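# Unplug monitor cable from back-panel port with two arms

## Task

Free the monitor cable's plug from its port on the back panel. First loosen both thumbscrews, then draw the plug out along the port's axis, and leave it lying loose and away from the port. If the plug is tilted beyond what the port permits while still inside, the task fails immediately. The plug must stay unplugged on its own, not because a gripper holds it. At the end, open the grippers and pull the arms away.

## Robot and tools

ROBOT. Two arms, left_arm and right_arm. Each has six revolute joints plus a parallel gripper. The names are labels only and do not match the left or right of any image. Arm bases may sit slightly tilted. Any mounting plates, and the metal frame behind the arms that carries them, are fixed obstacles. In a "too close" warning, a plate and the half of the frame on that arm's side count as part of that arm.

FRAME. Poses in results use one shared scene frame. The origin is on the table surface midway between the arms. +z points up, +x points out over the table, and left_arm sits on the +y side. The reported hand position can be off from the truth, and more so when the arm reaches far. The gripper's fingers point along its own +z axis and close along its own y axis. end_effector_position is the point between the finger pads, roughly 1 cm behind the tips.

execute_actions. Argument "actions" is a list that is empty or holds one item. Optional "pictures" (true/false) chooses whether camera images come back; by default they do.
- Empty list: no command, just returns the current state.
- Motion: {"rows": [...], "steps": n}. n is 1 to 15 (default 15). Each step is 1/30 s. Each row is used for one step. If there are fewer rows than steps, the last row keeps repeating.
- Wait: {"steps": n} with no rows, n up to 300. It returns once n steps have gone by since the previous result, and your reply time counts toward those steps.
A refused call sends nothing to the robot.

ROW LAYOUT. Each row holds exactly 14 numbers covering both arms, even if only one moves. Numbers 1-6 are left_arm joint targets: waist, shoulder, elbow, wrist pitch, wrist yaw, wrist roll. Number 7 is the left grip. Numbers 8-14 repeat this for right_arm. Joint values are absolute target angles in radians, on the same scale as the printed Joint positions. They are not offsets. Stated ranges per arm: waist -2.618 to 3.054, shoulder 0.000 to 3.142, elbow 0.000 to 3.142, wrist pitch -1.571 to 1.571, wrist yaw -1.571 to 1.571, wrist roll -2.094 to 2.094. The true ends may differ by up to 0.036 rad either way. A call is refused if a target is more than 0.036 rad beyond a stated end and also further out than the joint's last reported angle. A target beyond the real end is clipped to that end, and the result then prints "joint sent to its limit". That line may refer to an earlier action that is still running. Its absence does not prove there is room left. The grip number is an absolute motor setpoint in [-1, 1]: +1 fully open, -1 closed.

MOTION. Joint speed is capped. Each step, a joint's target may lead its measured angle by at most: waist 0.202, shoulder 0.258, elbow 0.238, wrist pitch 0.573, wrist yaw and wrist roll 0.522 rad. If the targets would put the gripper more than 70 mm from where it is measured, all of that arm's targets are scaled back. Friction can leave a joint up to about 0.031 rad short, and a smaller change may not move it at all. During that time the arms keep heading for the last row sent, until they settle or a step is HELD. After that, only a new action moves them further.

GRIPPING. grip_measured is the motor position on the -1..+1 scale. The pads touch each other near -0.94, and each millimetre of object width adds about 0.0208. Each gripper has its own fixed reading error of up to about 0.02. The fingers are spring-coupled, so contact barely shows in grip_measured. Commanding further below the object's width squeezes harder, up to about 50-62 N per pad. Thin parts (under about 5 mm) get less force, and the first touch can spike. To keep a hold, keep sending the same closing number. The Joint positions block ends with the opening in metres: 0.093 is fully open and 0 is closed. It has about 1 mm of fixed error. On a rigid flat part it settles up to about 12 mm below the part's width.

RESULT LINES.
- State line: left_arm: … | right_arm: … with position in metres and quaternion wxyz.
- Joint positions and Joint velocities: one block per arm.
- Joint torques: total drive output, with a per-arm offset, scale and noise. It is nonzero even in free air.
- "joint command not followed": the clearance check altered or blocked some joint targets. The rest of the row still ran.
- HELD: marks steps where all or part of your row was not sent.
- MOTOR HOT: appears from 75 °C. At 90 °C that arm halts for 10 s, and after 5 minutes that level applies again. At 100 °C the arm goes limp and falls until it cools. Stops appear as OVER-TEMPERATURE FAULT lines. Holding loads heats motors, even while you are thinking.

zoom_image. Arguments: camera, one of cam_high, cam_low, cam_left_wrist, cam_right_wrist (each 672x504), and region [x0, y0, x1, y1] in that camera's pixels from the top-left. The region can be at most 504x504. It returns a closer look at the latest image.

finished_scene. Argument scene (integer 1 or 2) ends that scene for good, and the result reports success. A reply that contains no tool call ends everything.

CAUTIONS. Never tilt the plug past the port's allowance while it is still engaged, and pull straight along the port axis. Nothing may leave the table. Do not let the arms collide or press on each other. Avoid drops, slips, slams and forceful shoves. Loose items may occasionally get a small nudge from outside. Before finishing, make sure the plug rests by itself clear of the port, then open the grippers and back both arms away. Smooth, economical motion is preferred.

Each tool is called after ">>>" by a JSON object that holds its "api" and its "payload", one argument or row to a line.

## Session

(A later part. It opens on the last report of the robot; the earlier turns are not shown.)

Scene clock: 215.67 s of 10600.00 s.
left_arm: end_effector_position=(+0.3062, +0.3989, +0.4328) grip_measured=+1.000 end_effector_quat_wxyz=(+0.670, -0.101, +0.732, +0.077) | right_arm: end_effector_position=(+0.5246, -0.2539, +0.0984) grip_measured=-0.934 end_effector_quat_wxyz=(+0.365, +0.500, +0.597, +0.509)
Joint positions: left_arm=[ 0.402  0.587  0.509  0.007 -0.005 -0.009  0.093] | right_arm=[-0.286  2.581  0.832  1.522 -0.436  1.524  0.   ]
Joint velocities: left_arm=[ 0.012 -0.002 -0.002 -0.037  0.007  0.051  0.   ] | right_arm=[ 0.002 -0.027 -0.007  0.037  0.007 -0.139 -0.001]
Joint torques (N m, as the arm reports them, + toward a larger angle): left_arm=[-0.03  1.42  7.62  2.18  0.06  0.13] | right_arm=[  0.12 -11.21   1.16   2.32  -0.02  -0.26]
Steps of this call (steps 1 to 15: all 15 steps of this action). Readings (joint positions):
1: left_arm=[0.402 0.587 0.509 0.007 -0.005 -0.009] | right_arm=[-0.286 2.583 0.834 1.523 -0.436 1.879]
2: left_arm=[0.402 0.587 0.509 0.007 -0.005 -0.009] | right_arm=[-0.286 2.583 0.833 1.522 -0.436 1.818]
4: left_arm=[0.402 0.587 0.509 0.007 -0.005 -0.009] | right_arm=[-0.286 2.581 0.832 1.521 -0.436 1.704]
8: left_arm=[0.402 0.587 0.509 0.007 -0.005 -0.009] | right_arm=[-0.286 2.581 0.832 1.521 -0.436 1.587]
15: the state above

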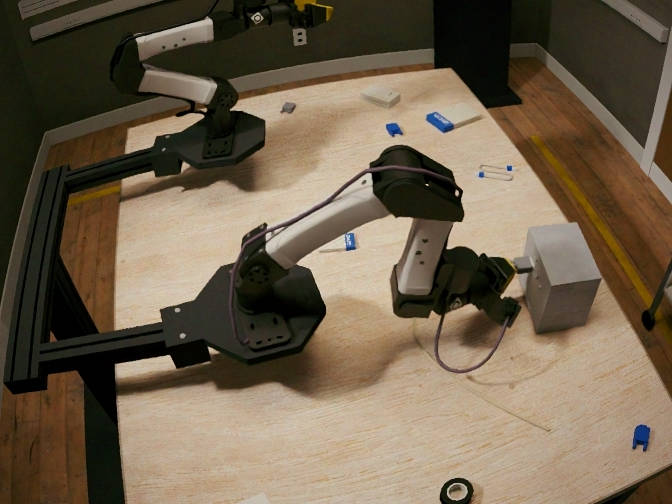

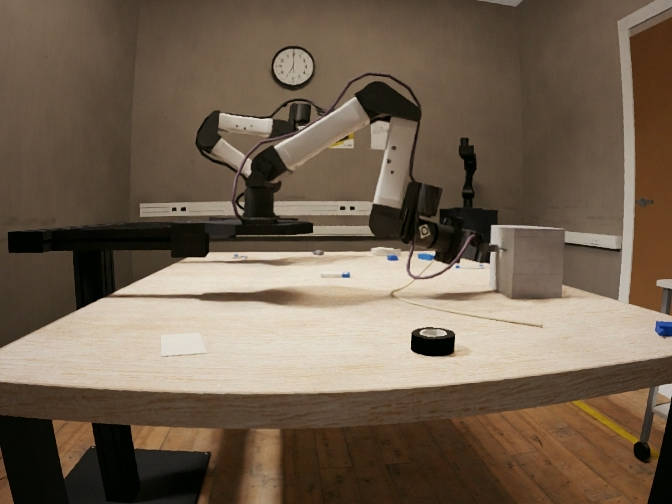

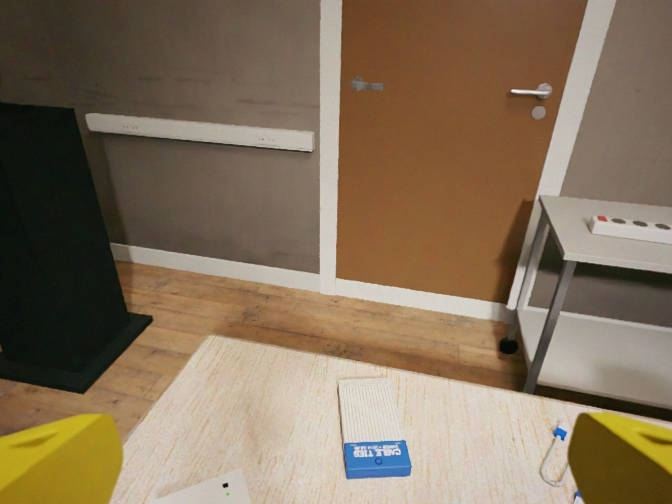

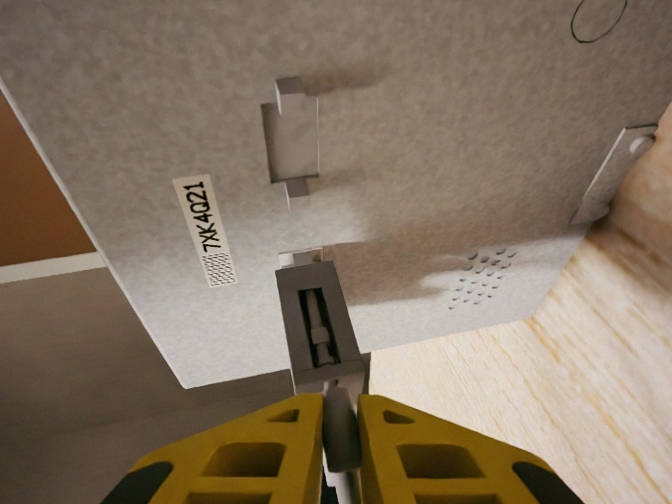

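>>> {"api": "execute_actions", "payload": {
  "actions": [
    {"rows":[[0.4,0.6,0.5,0,0,0,1,-0.283,2.58,0.84,1.53,-0.44,1.5,-0.55],[0.4,0.6,0.5,0,0,0,1,-0.283,2.58,0.84,1.53,-0.44,1.5,-0.55],[0.4,0.6,0.5,0,0,0,1,-0.283,2.58,0.84,1.53,-0.44,1.5,-0.55],[0.4,0.6,0.5,0,0,0,1,-0.35,2.58,0.84,1.53,-0.44,1.5,-0.55]],"steps":12}
  ],
  "pictures": false
}}

>>> {"api": "execute_actions", "payload": {
  "actions": [
    {"rows":[[0.4,0.6,0.5,0,0,0,1,-0.35,2.3,0.65,1.53,-0.44,1.5,-0.55]]}
  ],
  "pictures": false
}}

>>> {"api": "execute_actions", "payload": {
  "actions": [
    {"rows":[[0.4,0.6,0.5,0,0,0,1,0.18,2.3,0.65,1.53,0.5,-1.57,-0.55]]}
  ],
  "pictures": false
}}

>>> {"api": "execute_actions", "payload": {
  "actions": [
    {"steps":45}
  ],
  "pictures": false
}}

>>> {"api": "execute_actions", "payload": {
  "actions": [
    {"rows":[[0.4,0.6,0.5,0,0,0,1,0.18,2.4,0.72,1.53,0.5,-1.57,-0.55],[0.4,0.6,0.5,0,0,0,1,0.18,2.45,0.76,1.53,0.5,-1.57,-0.55],[0.4,0.6,0.5,0,0,0,1,0.18,2.5,0.8,1.53,0.5,-1.57,-0.55],[0.4,0.6,0.5,0,0,0,1,0.18,2.55,0.84,1.53,0.5,-1.57,-0.55],[0.4,0.6,0.5,0,0,0,1,0.18,2.6,0.88,1.53,0.5,-1.57,-0.55]]}
  ],
  "pictures": false
}}

>>> {"api": "execute_actions", "payload": {
  "actions": [
    {"rows":[[0.4,0.6,0.5,0,0,0,1,0.13,2.6,0.88,1.53,0.5,-1.57,-0.55]]}
  ]
}}

Scene clock: 224.33 s of 10600.00 s.
left_arm: end_effector_position=(+0.3062, +0.3989, +0.4328) grip_measured=+1.000 end_effector_quat_wxyz=(+0.670, -0.101, +0.732, +0.077) | right_arm: end_effector_position=(+0.5216, -0.2861, +0.0979) grip_measured=-0.551 end_effector_quat_wxyz=(+0.385, +0.515, +0.586, +0.494)
Joint positions: left_arm=[ 0.402  0.587  0.509  0.007 -0.005 -0.009  0.093] | right_arm=[-0.354  2.581  0.832  1.522 -0.439  1.508  0.019]
Joint velocities: left_arm=[ 0.007  0.007 -0.012  0.051  0.037  0.007  0.   ] | right_arm=[ 0.017 -0.002  0.012 -0.037  0.007  0.037  0.   ]
Joint torques (N m, as the arm reports them, + toward a larger angle): left_arm=[-0.08  1.28  7.64  2.17  0.06  0.1 ] | right_arm=[ 0.25 -9.84  4.3   2.21  0.05 -0.24]
Steps of this call (steps 1 to 30: the robot went on to your last target; steps 31 to 90: nothing new was sent; then 5.27 s passed at rest; steps 91 to 102: all 12 steps of this action). Readings (joint positions):
91: left_arm=[0.402 0.587 0.509 0.007 -0.005 -0.009] | right_arm=[-0.286 2.581 0.832 1.522 -0.436 1.508]
92: left_arm=[0.402 0.587 0.509 0.007 -0.005 -0.009] | right_arm=[-0.286 2.581 0.832 1.522 -0.436 1.508]
94: left_arm=[0.402 0.587 0.509 0.007 -0.005 -0.009] | right_arm=[-0.292 2.581 0.832 1.522 -0.439 1.508]
98: left_arm=[0.402 0.587 0.509 0.007 -0.005 -0.009] | right_arm=[-0.343 2.581 0.832 1.522 -0.441 1.508]
102: the state above

Scene clock: 224.83 s of 10600.00 s.
left_arm: end_effector_position=(+0.3062, +0.3989, +0.4328) grip_measured=+1.000 end_effector_quat_wxyz=(+0.670, -0.101, +0.732, +0.077) | right_arm: end_effector_position=(+0.5091, -0.2840, +0.1906) grip_measured=-0.551 end_effector_quat_wxyz=(+0.433, +0.475, +0.568, +0.515)
Joint positions: left_arm=[ 0.402  0.587  0.509  0.007 -0.005 -0.009  0.093] | right_arm=[-0.353  2.289  0.662  1.534 -0.439  1.506  0.019]
Joint velocities: left_arm=[-0.007 -0.007 -0.007  0.066  0.022  0.11   0.   ] | right_arm=[-0.007 -0.022 -0.007 -0.007  0.051  0.007 -0.   ]
Joint torques (N m, as the arm reports them, + toward a larger angle): left_arm=[0.01 1.33 7.67 2.19 0.02 0.13] | right_arm=[ 0.15 -7.83  3.12  2.1   0.06 -0.2 ]
Steps of this call (steps 1 to 15: all 15 steps of this action). Readings (joint positions):
1: left_arm=[0.402 0.587 0.509 0.007 -0.005 -0.009] | right_arm=[-0.354 2.547 0.800 1.502 -0.436 1.508]
2: left_arm=[0.402 0.587 0.509 0.007 -0.005 -0.009] | right_arm=[-0.354 2.482 0.736 1.484 -0.436 1.508]
4: left_arm=[0.402 0.587 0.509 0.007 -0.005 -0.009] | right_arm=[-0.353 2.363 0.665 1.491 -0.439 1.508]
8: left_arm=[0.402 0.587 0.509 0.007 -0.005 -0.009] | right_arm=[-0.353 2.286 0.662 1.544 -0.439 1.506]
15: the state above

Scene clock: 225.33 s of 10600.00 s.
left_arm: end_effector_position=(+0.3062, +0.3989, +0.4328) grip_measured=+1.000 end_effector_quat_wxyz=(+0.670, -0.101, +0.732, +0.077) | right_arm: end_effector_position=(+0.5084, -0.1735, +0.1916) grip_measured=-0.551 end_effector_quat_wxyz=(+0.666, +0.060, +0.741, -0.056)
Joint positions: left_arm=[ 0.402  0.587  0.509  0.007 -0.005 -0.009  0.093] | right_arm=[0.188 2.289 0.661 1.53  0.439 0.022 0.019]
Joint velocities: left_arm=[ 0.012  0.002 -0.007 -0.051  0.037 -0.081  0.   ] | right_arm=[-0.173  0.002 -0.002  0.037  0.388 -2.835 -0.001]
Joint torques (N m, as the arm reports them, + toward a larger angle): left_arm=[-0.01  1.33  7.69  2.18  0.02  0.12] | right_arm=[ 0.33 -7.65  3.42  2.08  0.17 -0.02]
Steps of this call (steps 1 to 15: all 15 steps of this action). Readings (joint positions):
1: left_arm=[0.402 0.587 0.509 0.007 -0.005 -0.009] | right_arm=[-0.327 2.289 0.661 1.532 -0.348 1.422]
2: left_arm=[0.402 0.587 0.509 0.007 -0.005 -0.009] | right_arm=[-0.278 2.289 0.661 1.531 -0.236 1.322]
4: left_arm=[0.402 0.587 0.509 0.007 -0.005 -0.009] | right_arm=[-0.142 2.289 0.661 1.531 -0.029 1.123]
8: left_arm=[0.402 0.587 0.509 0.007 -0.005 -0.009] | right_arm=[0.140 2.289 0.661 1.530 0.272 0.724]
15: the state above

Scene clock: 226.83 s of 10600.00 s.
left_arm: end_effector_position=(+0.3062, +0.3989, +0.4328) grip_measured=+1.000 end_effector_quat_wxyz=(+0.670, -0.101, +0.732, +0.077) | right_arm: end_effector_position=(+0.5070, -0.1850, +0.1917) grip_measured=-0.551 end_effector_quat_wxyz=(+0.410, -0.471, +0.576, -0.528)
Joint positions: left_arm=[ 0.402  0.587  0.509  0.007 -0.005 -0.009  0.093] | right_arm=[ 0.181  2.289  0.661  1.53   0.492 -1.565  0.019]
Joint velocities: left_arm=[-0.002  0.002 -0.017  0.037  0.051 -0.051  0.   ] | right_arm=[-0.017 -0.007  0.007  0.037 -0.007  0.007 -0.001]
Joint torques (N m, as the arm reports them, + toward a larger angle): left_arm=[0.08 1.27 7.6  2.19 0.06 0.14] | right_arm=[-0.36 -8.04  3.63  2.12  0.2  -0.04]
Steps of this call (steps 1 to 45: the robot went on to your last target). Readings (joint positions):
1: left_arm=[0.402 0.587 0.509 0.007 -0.005 -0.009] | right_arm=[0.183 2.289 0.661 1.530 0.451 -0.078]
2: left_arm=[0.402 0.587 0.509 0.007 -0.005 -0.009] | right_arm=[0.182 2.289 0.661 1.530 0.461 -0.179]
4: left_arm=[0.402 0.587 0.509 0.007 -0.005 -0.009] | right_arm=[0.181 2.289 0.661 1.530 0.473 -0.379]
8: left_arm=[0.402 0.587 0.509 0.007 -0.005 -0.009] | right_arm=[0.181 2.289 0.661 1.530 0.484 -0.781]
45: the state above
All arms were judged still, so your last target was given up. Only a new action makes them travel on or press farther. Fingers that are still opening or closing keep moving.

Scene clock: 227.33 s of 10600.00 s.
left_arm: end_effector_position=(+0.3062, +0.3989, +0.4328) grip_measured=+1.000 end_effector_quat_wxyz=(+0.670, -0.101, +0.732, +0.077) | right_arm: end_effector_position=(+0.5228, -0.1787, +0.0910) grip_measured=-0.551 end_effector_quat_wxyz=(+0.361, -0.514, +0.591, -0.506)
Joint positions: left_arm=[ 0.402  0.587  0.509  0.007 -0.005 -0.009  0.093] | right_arm=[ 0.181  2.614  0.862  1.513  0.495 -1.568  0.019]
Joint velocities: left_arm=[-0.012 -0.007 -0.012  0.037  0.081  0.037  0.   ] | right_arm=[ 0.022 -0.012 -0.002 -0.007  0.007 -0.066 -0.   ]
Joint torques (N m, as the arm reports them, + toward a larger angle): left_arm=[0.02 1.23 7.67 2.18 0.03 0.14] | right_arm=[ -0.35 -10.72   5.17   2.22   0.19   0.01]
Steps of this call (steps 1 to 15: all 15 steps of this action). Readings (joint positions):
1: left_arm=[0.402 0.587 0.509 0.007 -0.005 -0.009] | right_arm=[0.181 2.303 0.669 1.538 0.494 -1.565]
2: left_arm=[0.402 0.587 0.509 0.007 -0.005 -0.009] | right_arm=[0.181 2.334 0.695 1.548 0.495 -1.565]
4: left_arm=[0.402 0.587 0.509 0.007 -0.005 -0.009] | right_arm=[0.181 2.432 0.771 1.554 0.495 -1.565]
8: left_arm=[0.402 0.587 0.509 0.007 -0.005 -0.009] | right_arm=[0.181 2.595 0.860 1.524 0.495 -1.566]
15: the state above

Scene clock: 227.83 s of 10600.00 s.
left_arm: end_effector_position=(+0.3062, +0.3989, +0.4328) grip_measured=+1.000 end_effector_quat_wxyz=(+0.670, -0.101, +0.732, +0.077) | right_arm: end_effector_position=(+0.5250, -0.2032, +0.0911) grip_measured=-0.551 end_effector_quat_wxyz=(+0.348, -0.498, +0.604, -0.515)
Joint positions: left_arm=[ 0.402  0.587  0.509  0.007 -0.005 -0.009  0.093] | right_arm=[ 0.131  2.614  0.863  1.516  0.495 -1.568  0.019]
Joint velocities: left_arm=[-0.012  0.012  0.002 -0.022 -0.139 -0.022  0.   ] | right_arm=[ 0.017 -0.002  0.002 -0.022  0.037 -0.081 -0.001]
Joint torques (N m, as the arm reports them, + toward a larger angle): left_arm=[0.08 1.31 7.6  2.17 0.03 0.14] | right_arm=[ -0.1  -10.72   5.21   2.19   0.25  -0.01]
Steps of this call (steps 1 to 15: all 15 steps of this action). Readings (joint positions):
1: left_arm=[0.402 0.587 0.509 0.007 -0.005 -0.009] | right_arm=[0.177 2.614 0.863 1.514 0.494 -1.568]
2: left_arm=[0.402 0.587 0.509 0.007 -0.005 -0.009] | right_arm=[0.169 2.614 0.863 1.515 0.494 -1.568]
4: left_arm=[0.402 0.587 0.509 0.007 -0.005 -0.009] | right_arm=[0.146 2.614 0.863 1.515 0.494 -1.568]
8: left_arm=[0.402 0.587 0.509 0.007 -0.005 -0.009] | right_arm=[0.131 2.614 0.863 1.515 0.495 -1.568]
15: the state above

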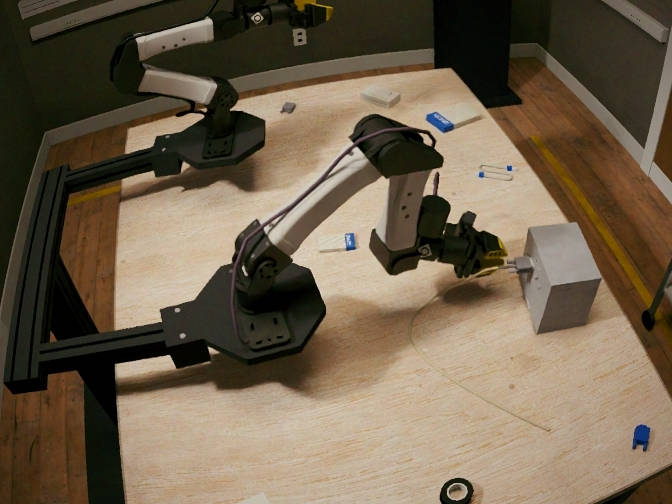

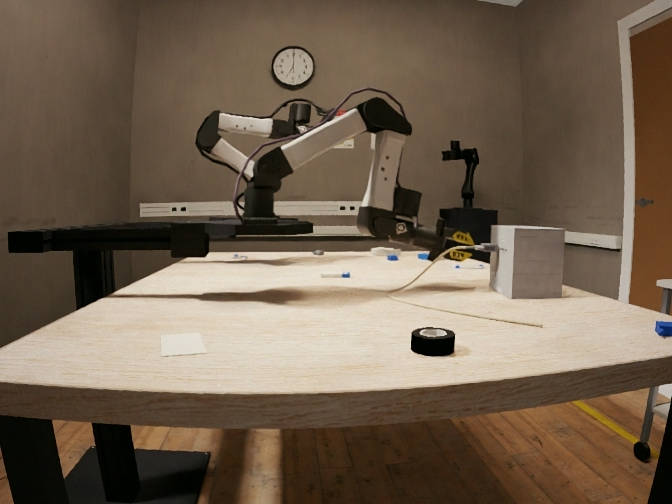

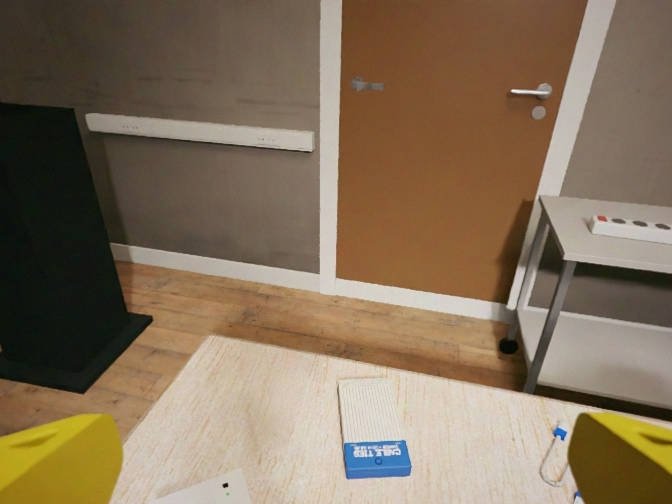

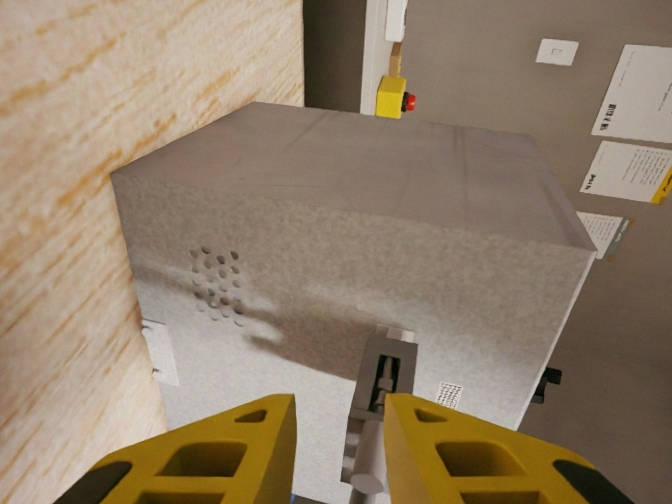

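Raise via the elbow (also advancing), then slide in and check at two roll angles.

>>> {"api": "execute_actions", "payload": {
  "actions": [
    {"rows":[[0.4,0.6,0.5,0,0,0,1,0.13,2.605,0.9,1.54,0.5,-1.57,-0.55]],"steps":10}
  ],
  "pictures": false
}}

>>> {"api": "execute_actions", "payload": {
  "actions": [
    {"rows":[[0.4,0.6,0.5,0,0,0,1,0.088,2.605,0.9,1.54,0.5,-1.57,-0.55]]}
  ]
}}

>>> {"api": "execute_actions", "payload": {
  "actions": [
    {"rows":[[0.4,0.6,0.5,0,0,0,1,0.088,2.605,0.9,1.54,0.5,-0.7,-0.6]]}
  ]
}}

Scene clock: 230.67 s of 10600.00 s.
left_arm: end_effector_position=(+0.3062, +0.3989, +0.4328) grip_measured=+1.000 end_effector_quat_wxyz=(+0.670, -0.101, +0.732, +0.077) | right_arm: end_effector_position=(+0.5318, -0.2019, +0.0982) grip_measured=-0.551 end_effector_quat_wxyz=(+0.359, -0.489, +0.600, -0.521)
Joint positions: left_arm=[ 0.402  0.587  0.509  0.007 -0.005 -0.009  0.093] | right_arm=[ 0.131  2.614  0.884  1.526  0.495 -1.568  0.019]
Joint velocities: left_arm=[ 0.002 -0.012 -0.007 -0.037 -0.037  0.022  0.   ] | right_arm=[-0.002 -0.017 -0.002 -0.007 -0.037 -0.007 -0.   ]
Joint torques (N m, as the arm reports them, + toward a larger angle): left_arm=[0.03 1.29 7.71 2.17 0.06 0.12] | right_arm=[ -0.17 -10.49   5.15   2.26   0.24  -0.03]
Steps of this call (steps 1 to 15: the robot went on to your last target; steps 16 to 75: nothing new was sent; steps 76 to 85: all 10 steps of this action). Readings (joint positions):
76: left_arm=[0.402 0.587 0.509 0.007 -0.005 -0.009] | right_arm=[0.131 2.614 0.866 1.516 0.495 -1.568]
77: left_arm=[0.402 0.587 0.509 0.007 -0.005 -0.009] | right_arm=[0.131 2.614 0.870 1.516 0.495 -1.568]
79: left_arm=[0.402 0.587 0.509 0.007 -0.005 -0.009] | right_arm=[0.131 2.614 0.880 1.521 0.495 -1.568]
83: left_arm=[0.402 0.587 0.509 0.007 -0.005 -0.009] | right_arm=[0.131 2.614 0.884 1.526 0.495 -1.568]
85: the state above

Scene clock: 231.17 s of 10600.00 s.
left_arm: end_effector_position=(+0.3062, +0.3989, +0.4328) grip_measured=+1.000 end_effector_quat_wxyz=(+0.670, -0.101, +0.732, +0.077) | right_arm: end_effector_position=(+0.5326, -0.2142, +0.0978) grip_measured=-0.551 end_effector_quat_wxyz=(+0.354, -0.483, +0.606, -0.524)
Joint positions: left_arm=[ 0.402  0.587  0.509  0.007 -0.005 -0.009  0.093] | right_arm=[ 0.104  2.614  0.884  1.526  0.489 -1.568  0.019]
Joint velocities: left_arm=[-0.002 -0.002 -0.017 -0.007  0.051  0.095  0.   ] | right_arm=[ 0.002 -0.017  0.007 -0.051 -0.066 -0.022 -0.   ]
Joint torques (N m, as the arm reports them, + toward a larger angle): left_arm=[-0.09  1.26  7.74  2.17  0.02  0.16] | right_arm=[ -1.65 -10.5    5.21   2.19   0.27   0.02]
Steps of this call (steps 1 to 15: all 15 steps of this action). Readings (joint positions):
1: left_arm=[0.402 0.587 0.509 0.007 -0.005 -0.009] | right_arm=[0.127 2.614 0.884 1.526 0.494 -1.568]
2: left_arm=[0.402 0.587 0.509 0.007 -0.005 -0.009] | right_arm=[0.121 2.614 0.884 1.526 0.494 -1.568]
4: left_arm=[0.402 0.587 0.509 0.007 -0.005 -0.009] | right_arm=[0.105 2.614 0.884 1.526 0.493 -1.568]
8: left_arm=[0.402 0.587 0.509 0.007 -0.005 -0.009] | right_arm=[0.104 2.614 0.884 1.526 0.489 -1.568]
15: the state above

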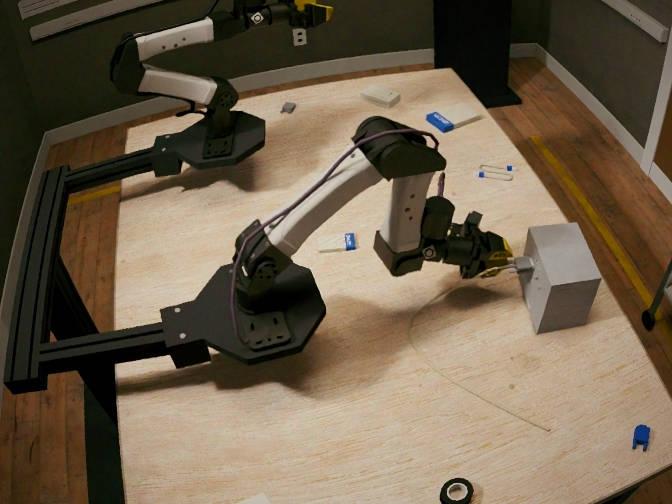

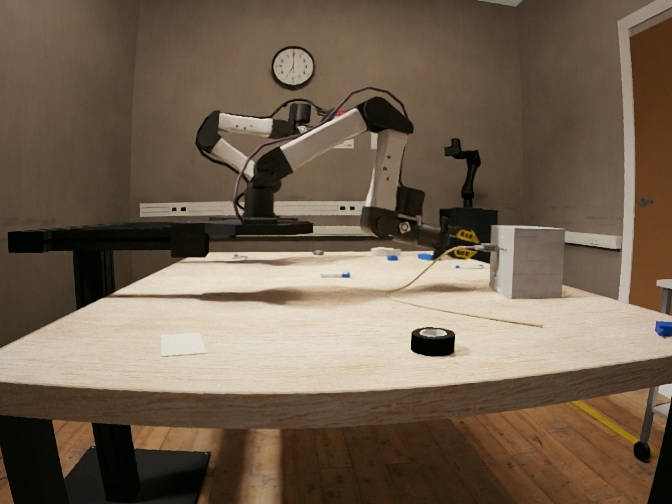

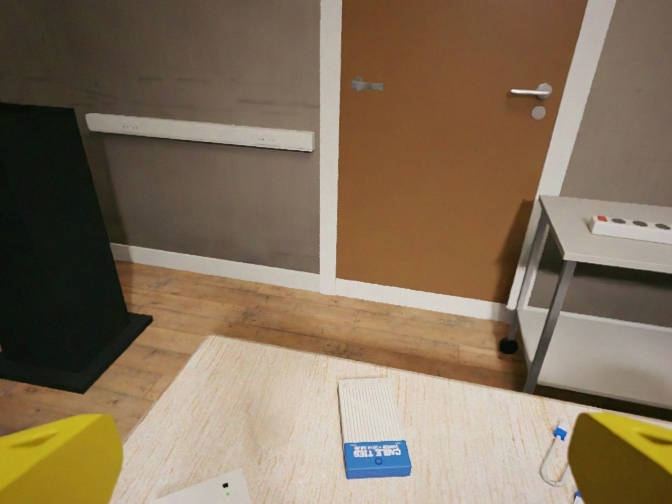

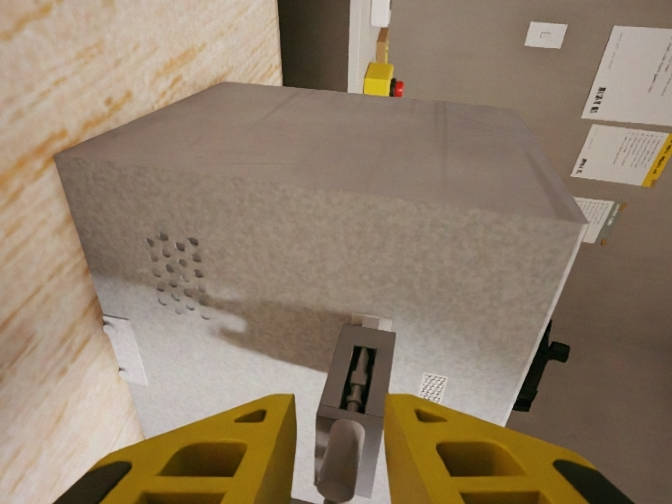

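Scene clock: 231.67 s of 10600.00 s.
left_arm: end_effector_position=(+0.3062, +0.3989, +0.4328) grip_measured=+1.000 end_effector_quat_wxyz=(+0.670, -0.101, +0.732, +0.077) | right_arm: end_effector_position=(+0.5332, -0.2196, +0.1019) grip_measured=-0.599 end_effector_quat_wxyz=(+0.537, -0.193, +0.745, -0.346)
Joint positions: left_arm=[ 0.402  0.587  0.509  0.007 -0.005 -0.009  0.093] | right_arm=[ 0.095  2.614  0.884  1.545  0.496 -0.751  0.016]
Joint velocities: left_arm=[ 0.007  0.017  0.007 -0.022  0.007  0.022  0.   ] | right_arm=[ 0.007 -0.027 -0.017 -0.007  0.022  0.315  0.   ]
Joint torques (N m, as the arm reports them, + toward a larger angle): left_arm=[0.   1.28 7.59 2.19 0.03 0.15] | right_arm=[ -0.75 -10.41   5.2    2.05   0.13   0.16]
Steps of this call (steps 1 to 15: all 15 steps of this action). Readings (joint positions):
1: left_arm=[0.402 0.587 0.509 0.007 -0.005 -0.009] | right_arm=[0.104 2.614 0.884 1.525 0.489 -1.484]
2: left_arm=[0.402 0.587 0.509 0.007 -0.005 -0.009] | right_arm=[0.103 2.614 0.884 1.528 0.489 -1.384]
4: left_arm=[0.402 0.587 0.509 0.007 -0.005 -0.009] | right_arm=[0.100 2.614 0.884 1.532 0.489 -1.184]
8: left_arm=[0.402 0.587 0.509 0.007 -0.005 -0.009] | right_arm=[0.095 2.614 0.884 1.533 0.491 -0.903]
15: the state above

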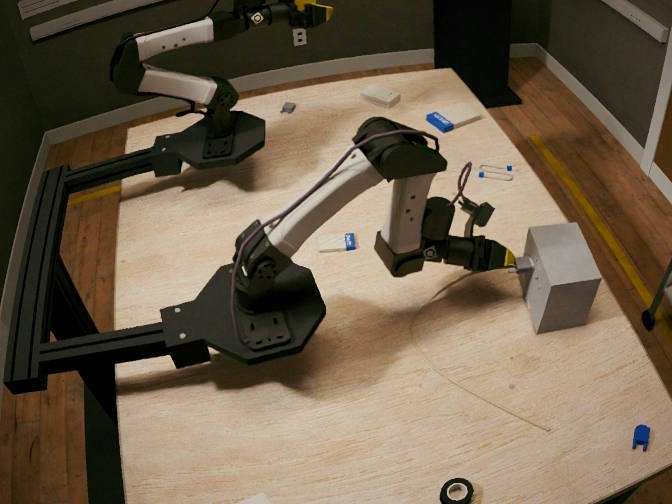

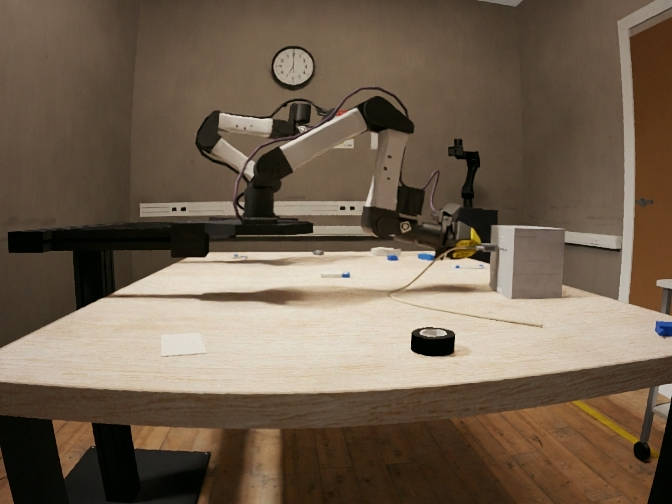

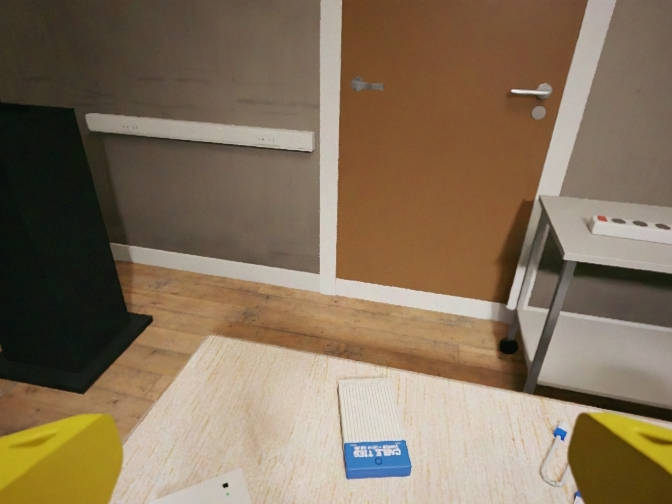

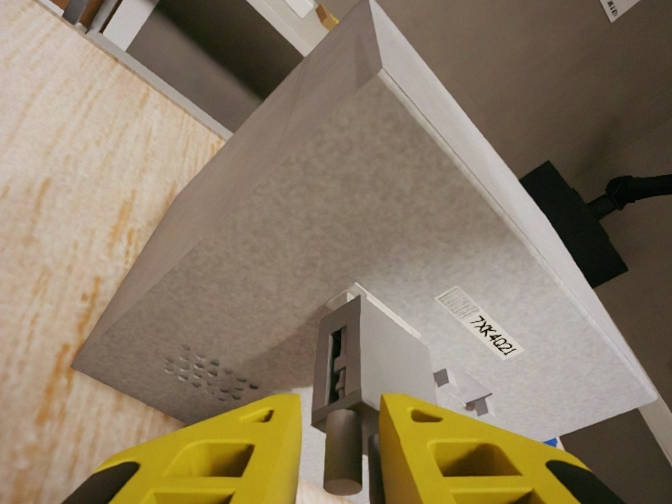

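Too far forward; backing off 5 mm and trying a stroke.

>>> {"api": "execute_actions", "payload": {
  "actions": [
    {"rows":[[0.4,0.6,0.5,0,0,0,1,0.085,2.585,0.848,1.525,0.5,-0.85,-0.65]]}
  ],
  "pictures": false
}}

>>> {"api": "execute_actions", "payload": {
  "actions": [
    {"rows":[[0.4,0.6,0.5,0,0,0,1,0.085,2.595,0.86,1.525,0.5,-0.85,-0.95],[0.4,0.6,0.5,0,0,0,1,0.085,2.595,0.86,1.525,0.5,-2.09,-0.95]]}
  ]
}}

>>> {"api": "execute_actions", "payload": {
  "actions": [
    {"rows":[[0.4,0.6,0.5,0,0,0,1,0.085,2.595,0.86,1.525,0.5,-2,-0.65],[0.4,0.6,0.5,0,0,0,1,0.085,2.595,0.86,1.535,0.5,-0.7,-0.65]]}
  ]
}}

Scene clock: 235.83 s of 10600.00 s.
left_arm: end_effector_position=(+0.3062, +0.3989, +0.4328) grip_measured=+1.000 end_effector_quat_wxyz=(+0.670, -0.101, +0.732, +0.077) | right_arm: end_effector_position=(+0.5293, -0.2222, +0.1018) grip_measured=-0.649 end_effector_quat_wxyz=(+0.514, -0.228, +0.739, -0.371)
Joint positions: left_arm=[ 0.402  0.587  0.509  0.007 -0.005 -0.009  0.093] | right_arm=[ 0.092  2.599  0.865  1.532  0.499 -0.84   0.014]
Joint velocities: left_arm=[ 0.002 -0.012 -0.002 -0.007  0.066  0.022  0.   ] | right_arm=[-0.007 -0.007 -0.002 -0.022 -0.051  0.022  0.   ]
Joint torques (N m, as the arm reports them, + toward a larger angle): left_arm=[-0.05  1.24  7.63  2.2   0.04  0.12] | right_arm=[ -0.64 -10.53   1.96   2.03   0.16   0.03]
Steps of this call (steps 1 to 30: the robot went on to your last target; steps 31 to 90: nothing new was sent; then 0.67 s passed at rest; steps 91 to 105: all 15 steps of this action). Readings (joint positions):
91: left_arm=[0.402 0.587 0.509 0.007 -0.005 -0.009] | right_arm=[0.094 2.611 0.881 1.548 0.499 -0.734]
92: left_arm=[0.402 0.587 0.509 0.007 -0.005 -0.009] | right_arm=[0.093 2.606 0.875 1.545 0.499 -0.757]
94: left_arm=[0.402 0.587 0.509 0.007 -0.005 -0.009] | right_arm=[0.092 2.600 0.867 1.541 0.499 -0.789]
98: left_arm=[0.402 0.587 0.509 0.007 -0.005 -0.009] | right_arm=[0.092 2.599 0.865 1.534 0.499 -0.822]
105: the state above

Scene clock: 236.33 s of 10600.00 s.
left_arm: end_effector_position=(+0.3062, +0.3989, +0.4328) grip_measured=+1.000 end_effector_quat_wxyz=(+0.670, -0.101, +0.732, +0.077) | right_arm: end_effector_position=(+0.5262, -0.2099, +0.0910) grip_measured=-0.939 end_effector_quat_wxyz=(-0.273, +0.576, -0.530, +0.559)
Joint positions: left_arm=[ 0.402  0.587  0.509  0.007 -0.005 -0.009  0.093] | right_arm=[ 0.112  2.615  0.863  1.518  0.48  -1.849  0.   ]
Joint velocities: left_arm=[-0.012  0.002 -0.012 -0.007 -0.022 -0.022  0.   ] | right_arm=[ 0.081  0.007 -0.032 -0.33  -0.007 -1.619 -0.021]
Joint torques (N m, as the arm reports them, + toward a larger angle): left_arm=[-0.07  1.32  7.7   2.17  0.02  0.11] | right_arm=[ -3.47 -10.91   3.2    2.68   0.44  -0.05]
Steps of this call (steps 1 to 15: all 15 steps of this action). Readings (joint positions):
1: left_arm=[0.402 0.587 0.509 0.007 -0.005 -0.009] | right_arm=[0.092 2.599 0.865 1.532 0.498 -0.842]
2: left_arm=[0.402 0.587 0.509 0.007 -0.005 -0.009] | right_arm=[0.092 2.599 0.865 1.526 0.492 -0.933]
4: left_arm=[0.402 0.587 0.509 0.007 -0.005 -0.009] | right_arm=[0.092 2.599 0.865 1.526 0.492 -1.132]
8: left_arm=[0.402 0.587 0.509 0.007 -0.005 -0.009] | right_arm=[0.098 2.601 0.865 1.526 0.502 -1.465]
15: the state above

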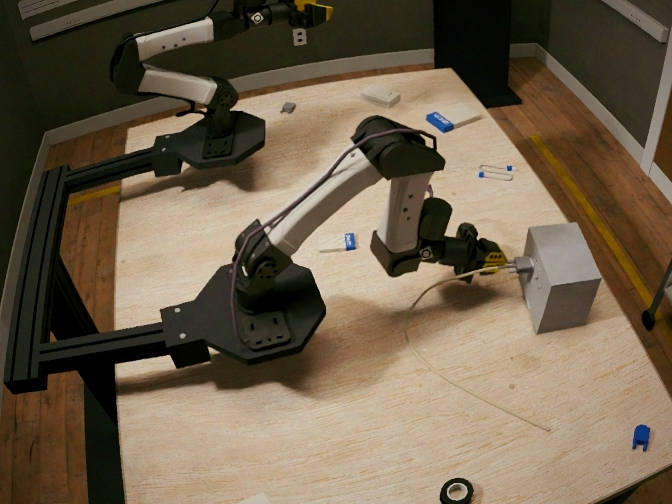

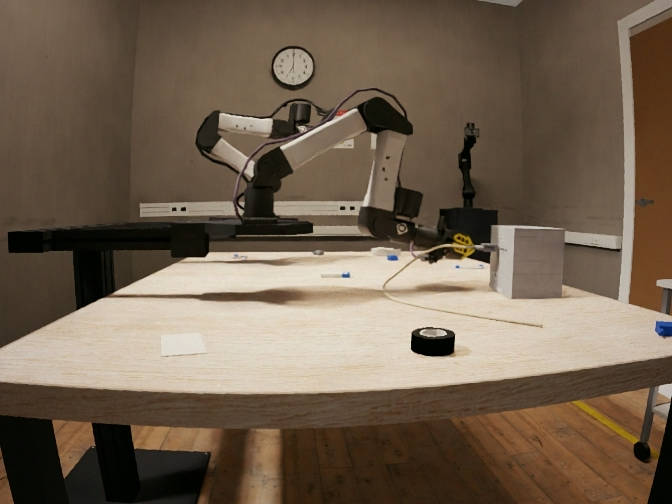

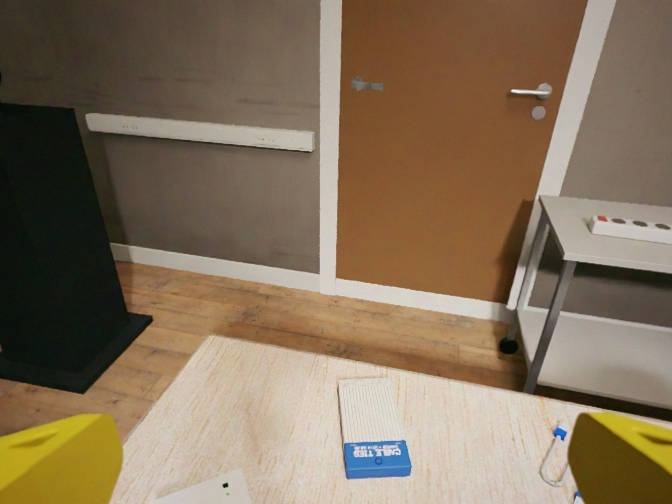

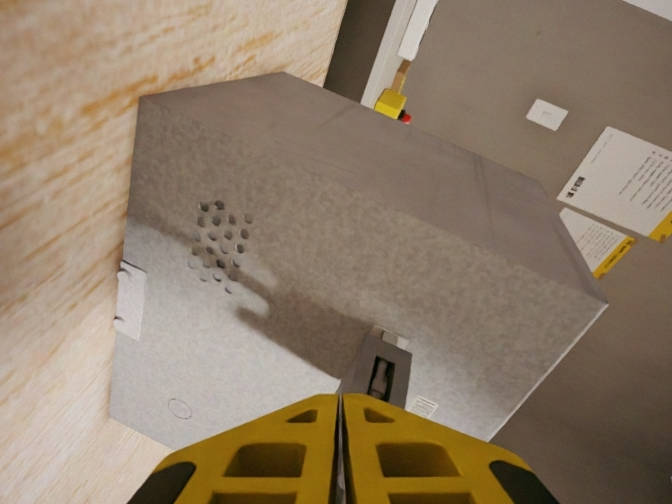

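Scene clock: 236.83 s of 10600.00 s.
left_arm: end_effector_position=(+0.3062, +0.3989, +0.4328) grip_measured=+1.000 end_effector_quat_wxyz=(+0.670, -0.101, +0.732, +0.077) | right_arm: end_effector_position=(+0.5299, -0.2096, +0.0989) grip_measured=-0.652 end_effector_quat_wxyz=(+0.528, -0.236, +0.739, -0.346)
Joint positions: left_arm=[ 0.402  0.587  0.509  0.007 -0.005 -0.009  0.093] | right_arm=[ 0.104  2.606  0.863  1.538  0.455 -0.813  0.014]
Joint velocities: left_arm=[ 0.002 -0.007 -0.017  0.007 -0.037  0.037  0.   ] | right_arm=[-0.012 -0.007  0.007 -0.007  0.022  0.652  0.   ]
Joint torques (N m, as the arm reports them, + toward a larger angle): left_arm=[-0.06  1.34  7.68  2.2   0.06  0.13] | right_arm=[ -2.   -10.67   3.29   1.98   0.62   0.18]
Steps of this call (steps 1 to 15: all 15 steps of this action). Readings (joint positions):
1: left_arm=[0.402 0.587 0.509 0.007 -0.005 -0.009] | right_arm=[0.112 2.615 0.863 1.512 0.479 -1.881]
2: left_arm=[0.402 0.587 0.509 0.007 -0.005 -0.009] | right_arm=[0.108 2.615 0.863 1.511 0.480 -1.801]
4: left_arm=[0.402 0.587 0.509 0.007 -0.005 -0.009] | right_arm=[0.104 2.614 0.863 1.514 0.473 -1.601]
8: left_arm=[0.402 0.587 0.509 0.007 -0.005 -0.009] | right_arm=[0.104 2.610 0.863 1.522 0.460 -1.203]
15: the state above

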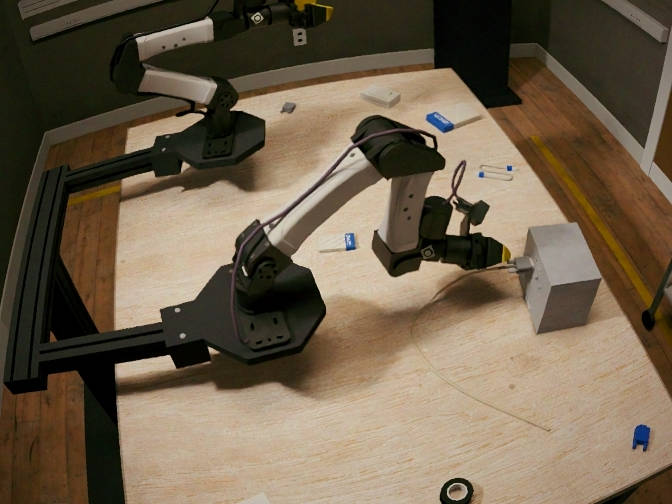

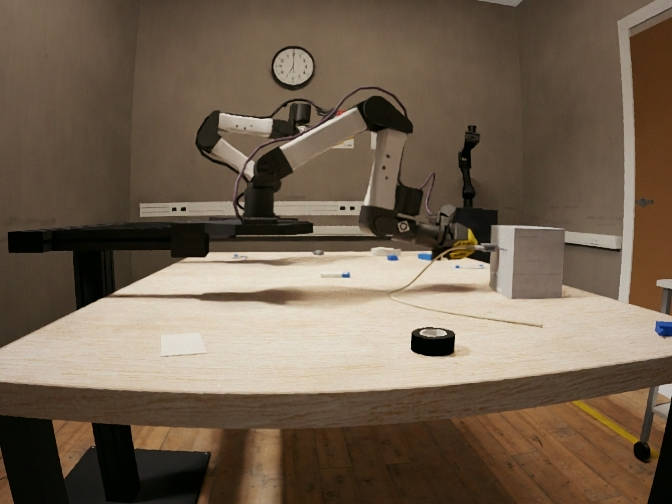

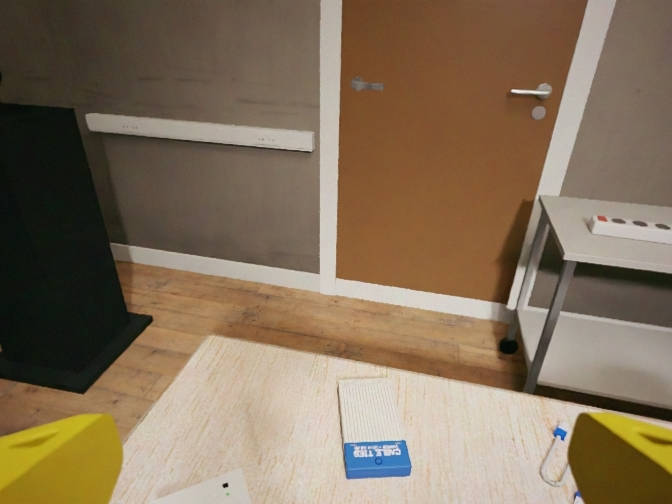

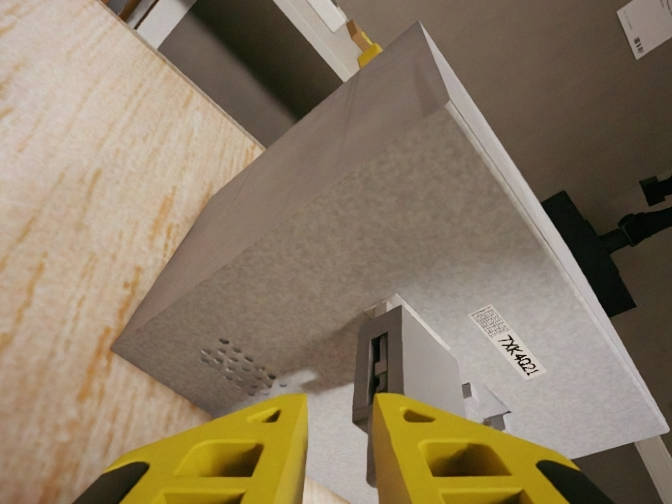

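>>> {"api": "execute_actions", "payload": {
  "actions": [
    {"rows":[[0.4,0.6,0.5,0,0,0,1,0.21,2.6,0.86,1.53,0.5,-0.8,-0.55],[0.4,0.6,0.5,0,0,0,1,0.21,2.6,0.86,1.53,0.5,-0.8,-0.55],[0.4,0.6,0.5,0,0,0,1,0.21,2.6,0.86,1.53,0.5,-0.8,-0.55],[0.4,0.6,0.5,0,0,0,1,0.21,2.66,0.94,1.53,0.72,-1.5,-0.55]]}
  ],
  "pictures": false
}}

>>> {"api": "execute_actions", "payload": {
  "actions": [
    {"steps":15}
  ],
  "pictures": false
}}

Scene clock: 241.10 s of 10600.00 s.
left_arm: end_effector_position=(+0.3062, +0.3989, +0.4328) grip_measured=+1.000 end_effector_quat_wxyz=(+0.670, -0.101, +0.732, +0.077) | right_arm: end_effector_position=(+0.5241, -0.1910, +0.0959) grip_measured=-0.552 end_effector_quat_wxyz=(+0.361, -0.416, +0.643, -0.533)
Joint positions: left_arm=[ 0.402  0.587  0.509  0.007 -0.005 -0.009  0.093] | right_arm=[ 0.215  2.65   0.924  1.53   0.695 -1.435  0.019]
Joint velocities: left_arm=[ 0.002 -0.012  0.012  0.037 -0.051  0.007  0.   ] | right_arm=[ 0.012 -0.007  0.002  0.051  0.11  -0.447  0.001]
Joint torques (N m, as the arm reports them, + toward a larger angle): left_arm=[-0.05  1.31  7.63  2.19  0.03  0.13] | right_arm=[-0.43 -8.99  4.91  2.05  0.28 -0.09]
Steps of this call (steps 1 to 30: the robot went on to your last target; steps 31 to 90: nothing new was sent; then 0.77 s passed at rest; steps 91 to 105: all 15 steps of this action). Readings (joint positions):
91: left_arm=[0.402 0.587 0.509 0.007 -0.005 -0.009] | right_arm=[0.116 2.606 0.863 1.543 0.463 -0.723]
92: left_arm=[0.402 0.587 0.509 0.007 -0.005 -0.009] | right_arm=[0.136 2.606 0.863 1.542 0.474 -0.737]
94: left_arm=[0.402 0.587 0.509 0.007 -0.005 -0.009] | right_arm=[0.187 2.612 0.874 1.540 0.515 -0.835]
98: left_arm=[0.402 0.587 0.509 0.007 -0.005 -0.009] | right_arm=[0.223 2.645 0.924 1.535 0.623 -1.202]
105: the state above

Scene clock: 241.60 s of 10600.00 s.
left_arm: end_effector_position=(+0.3062, +0.3989, +0.4328) grip_measured=+1.000 end_effector_quat_wxyz=(+0.670, -0.101, +0.732, +0.077) | right_arm: end_effector_position=(+0.5230, -0.1935, +0.0962) grip_measured=-0.552 end_effector_quat_wxyz=(+0.340, -0.430, +0.633, -0.547)
Joint positions: left_arm=[ 0.402  0.587  0.509  0.007 -0.005 -0.009  0.093] | right_arm=[ 0.215  2.65   0.924  1.53   0.711 -1.494  0.019]
Joint velocities: left_arm=[ 0.002 -0.017 -0.012 -0.022  0.037  0.022  0.   ] | right_arm=[-0.002 -0.007 -0.012 -0.007 -0.022 -0.007  0.   ]
Joint torques (N m, as the arm reports them, + toward a larger angle): left_arm=[-0.09  1.29  7.56  2.17  0.03  0.14] | right_arm=[-0.68 -9.37  5.14  2.06  0.33 -0.1 ]
Steps of this call (steps 1 to 15: the robot went on to your last target). Readings (joint positions):
1: left_arm=[0.402 0.587 0.509 0.007 -0.005 -0.009] | right_arm=[0.215 2.650 0.924 1.530 0.698 -1.447]
2: left_arm=[0.402 0.587 0.509 0.007 -0.005 -0.009] | right_arm=[0.215 2.650 0.924 1.530 0.701 -1.457]
4: left_arm=[0.402 0.587 0.509 0.007 -0.005 -0.009] | right_arm=[0.215 2.650 0.924 1.530 0.705 -1.471]
8: left_arm=[0.402 0.587 0.509 0.007 -0.005 -0.009] | right_arm=[0.215 2.650 0.924 1.530 0.709 -1.486]
15: the state above


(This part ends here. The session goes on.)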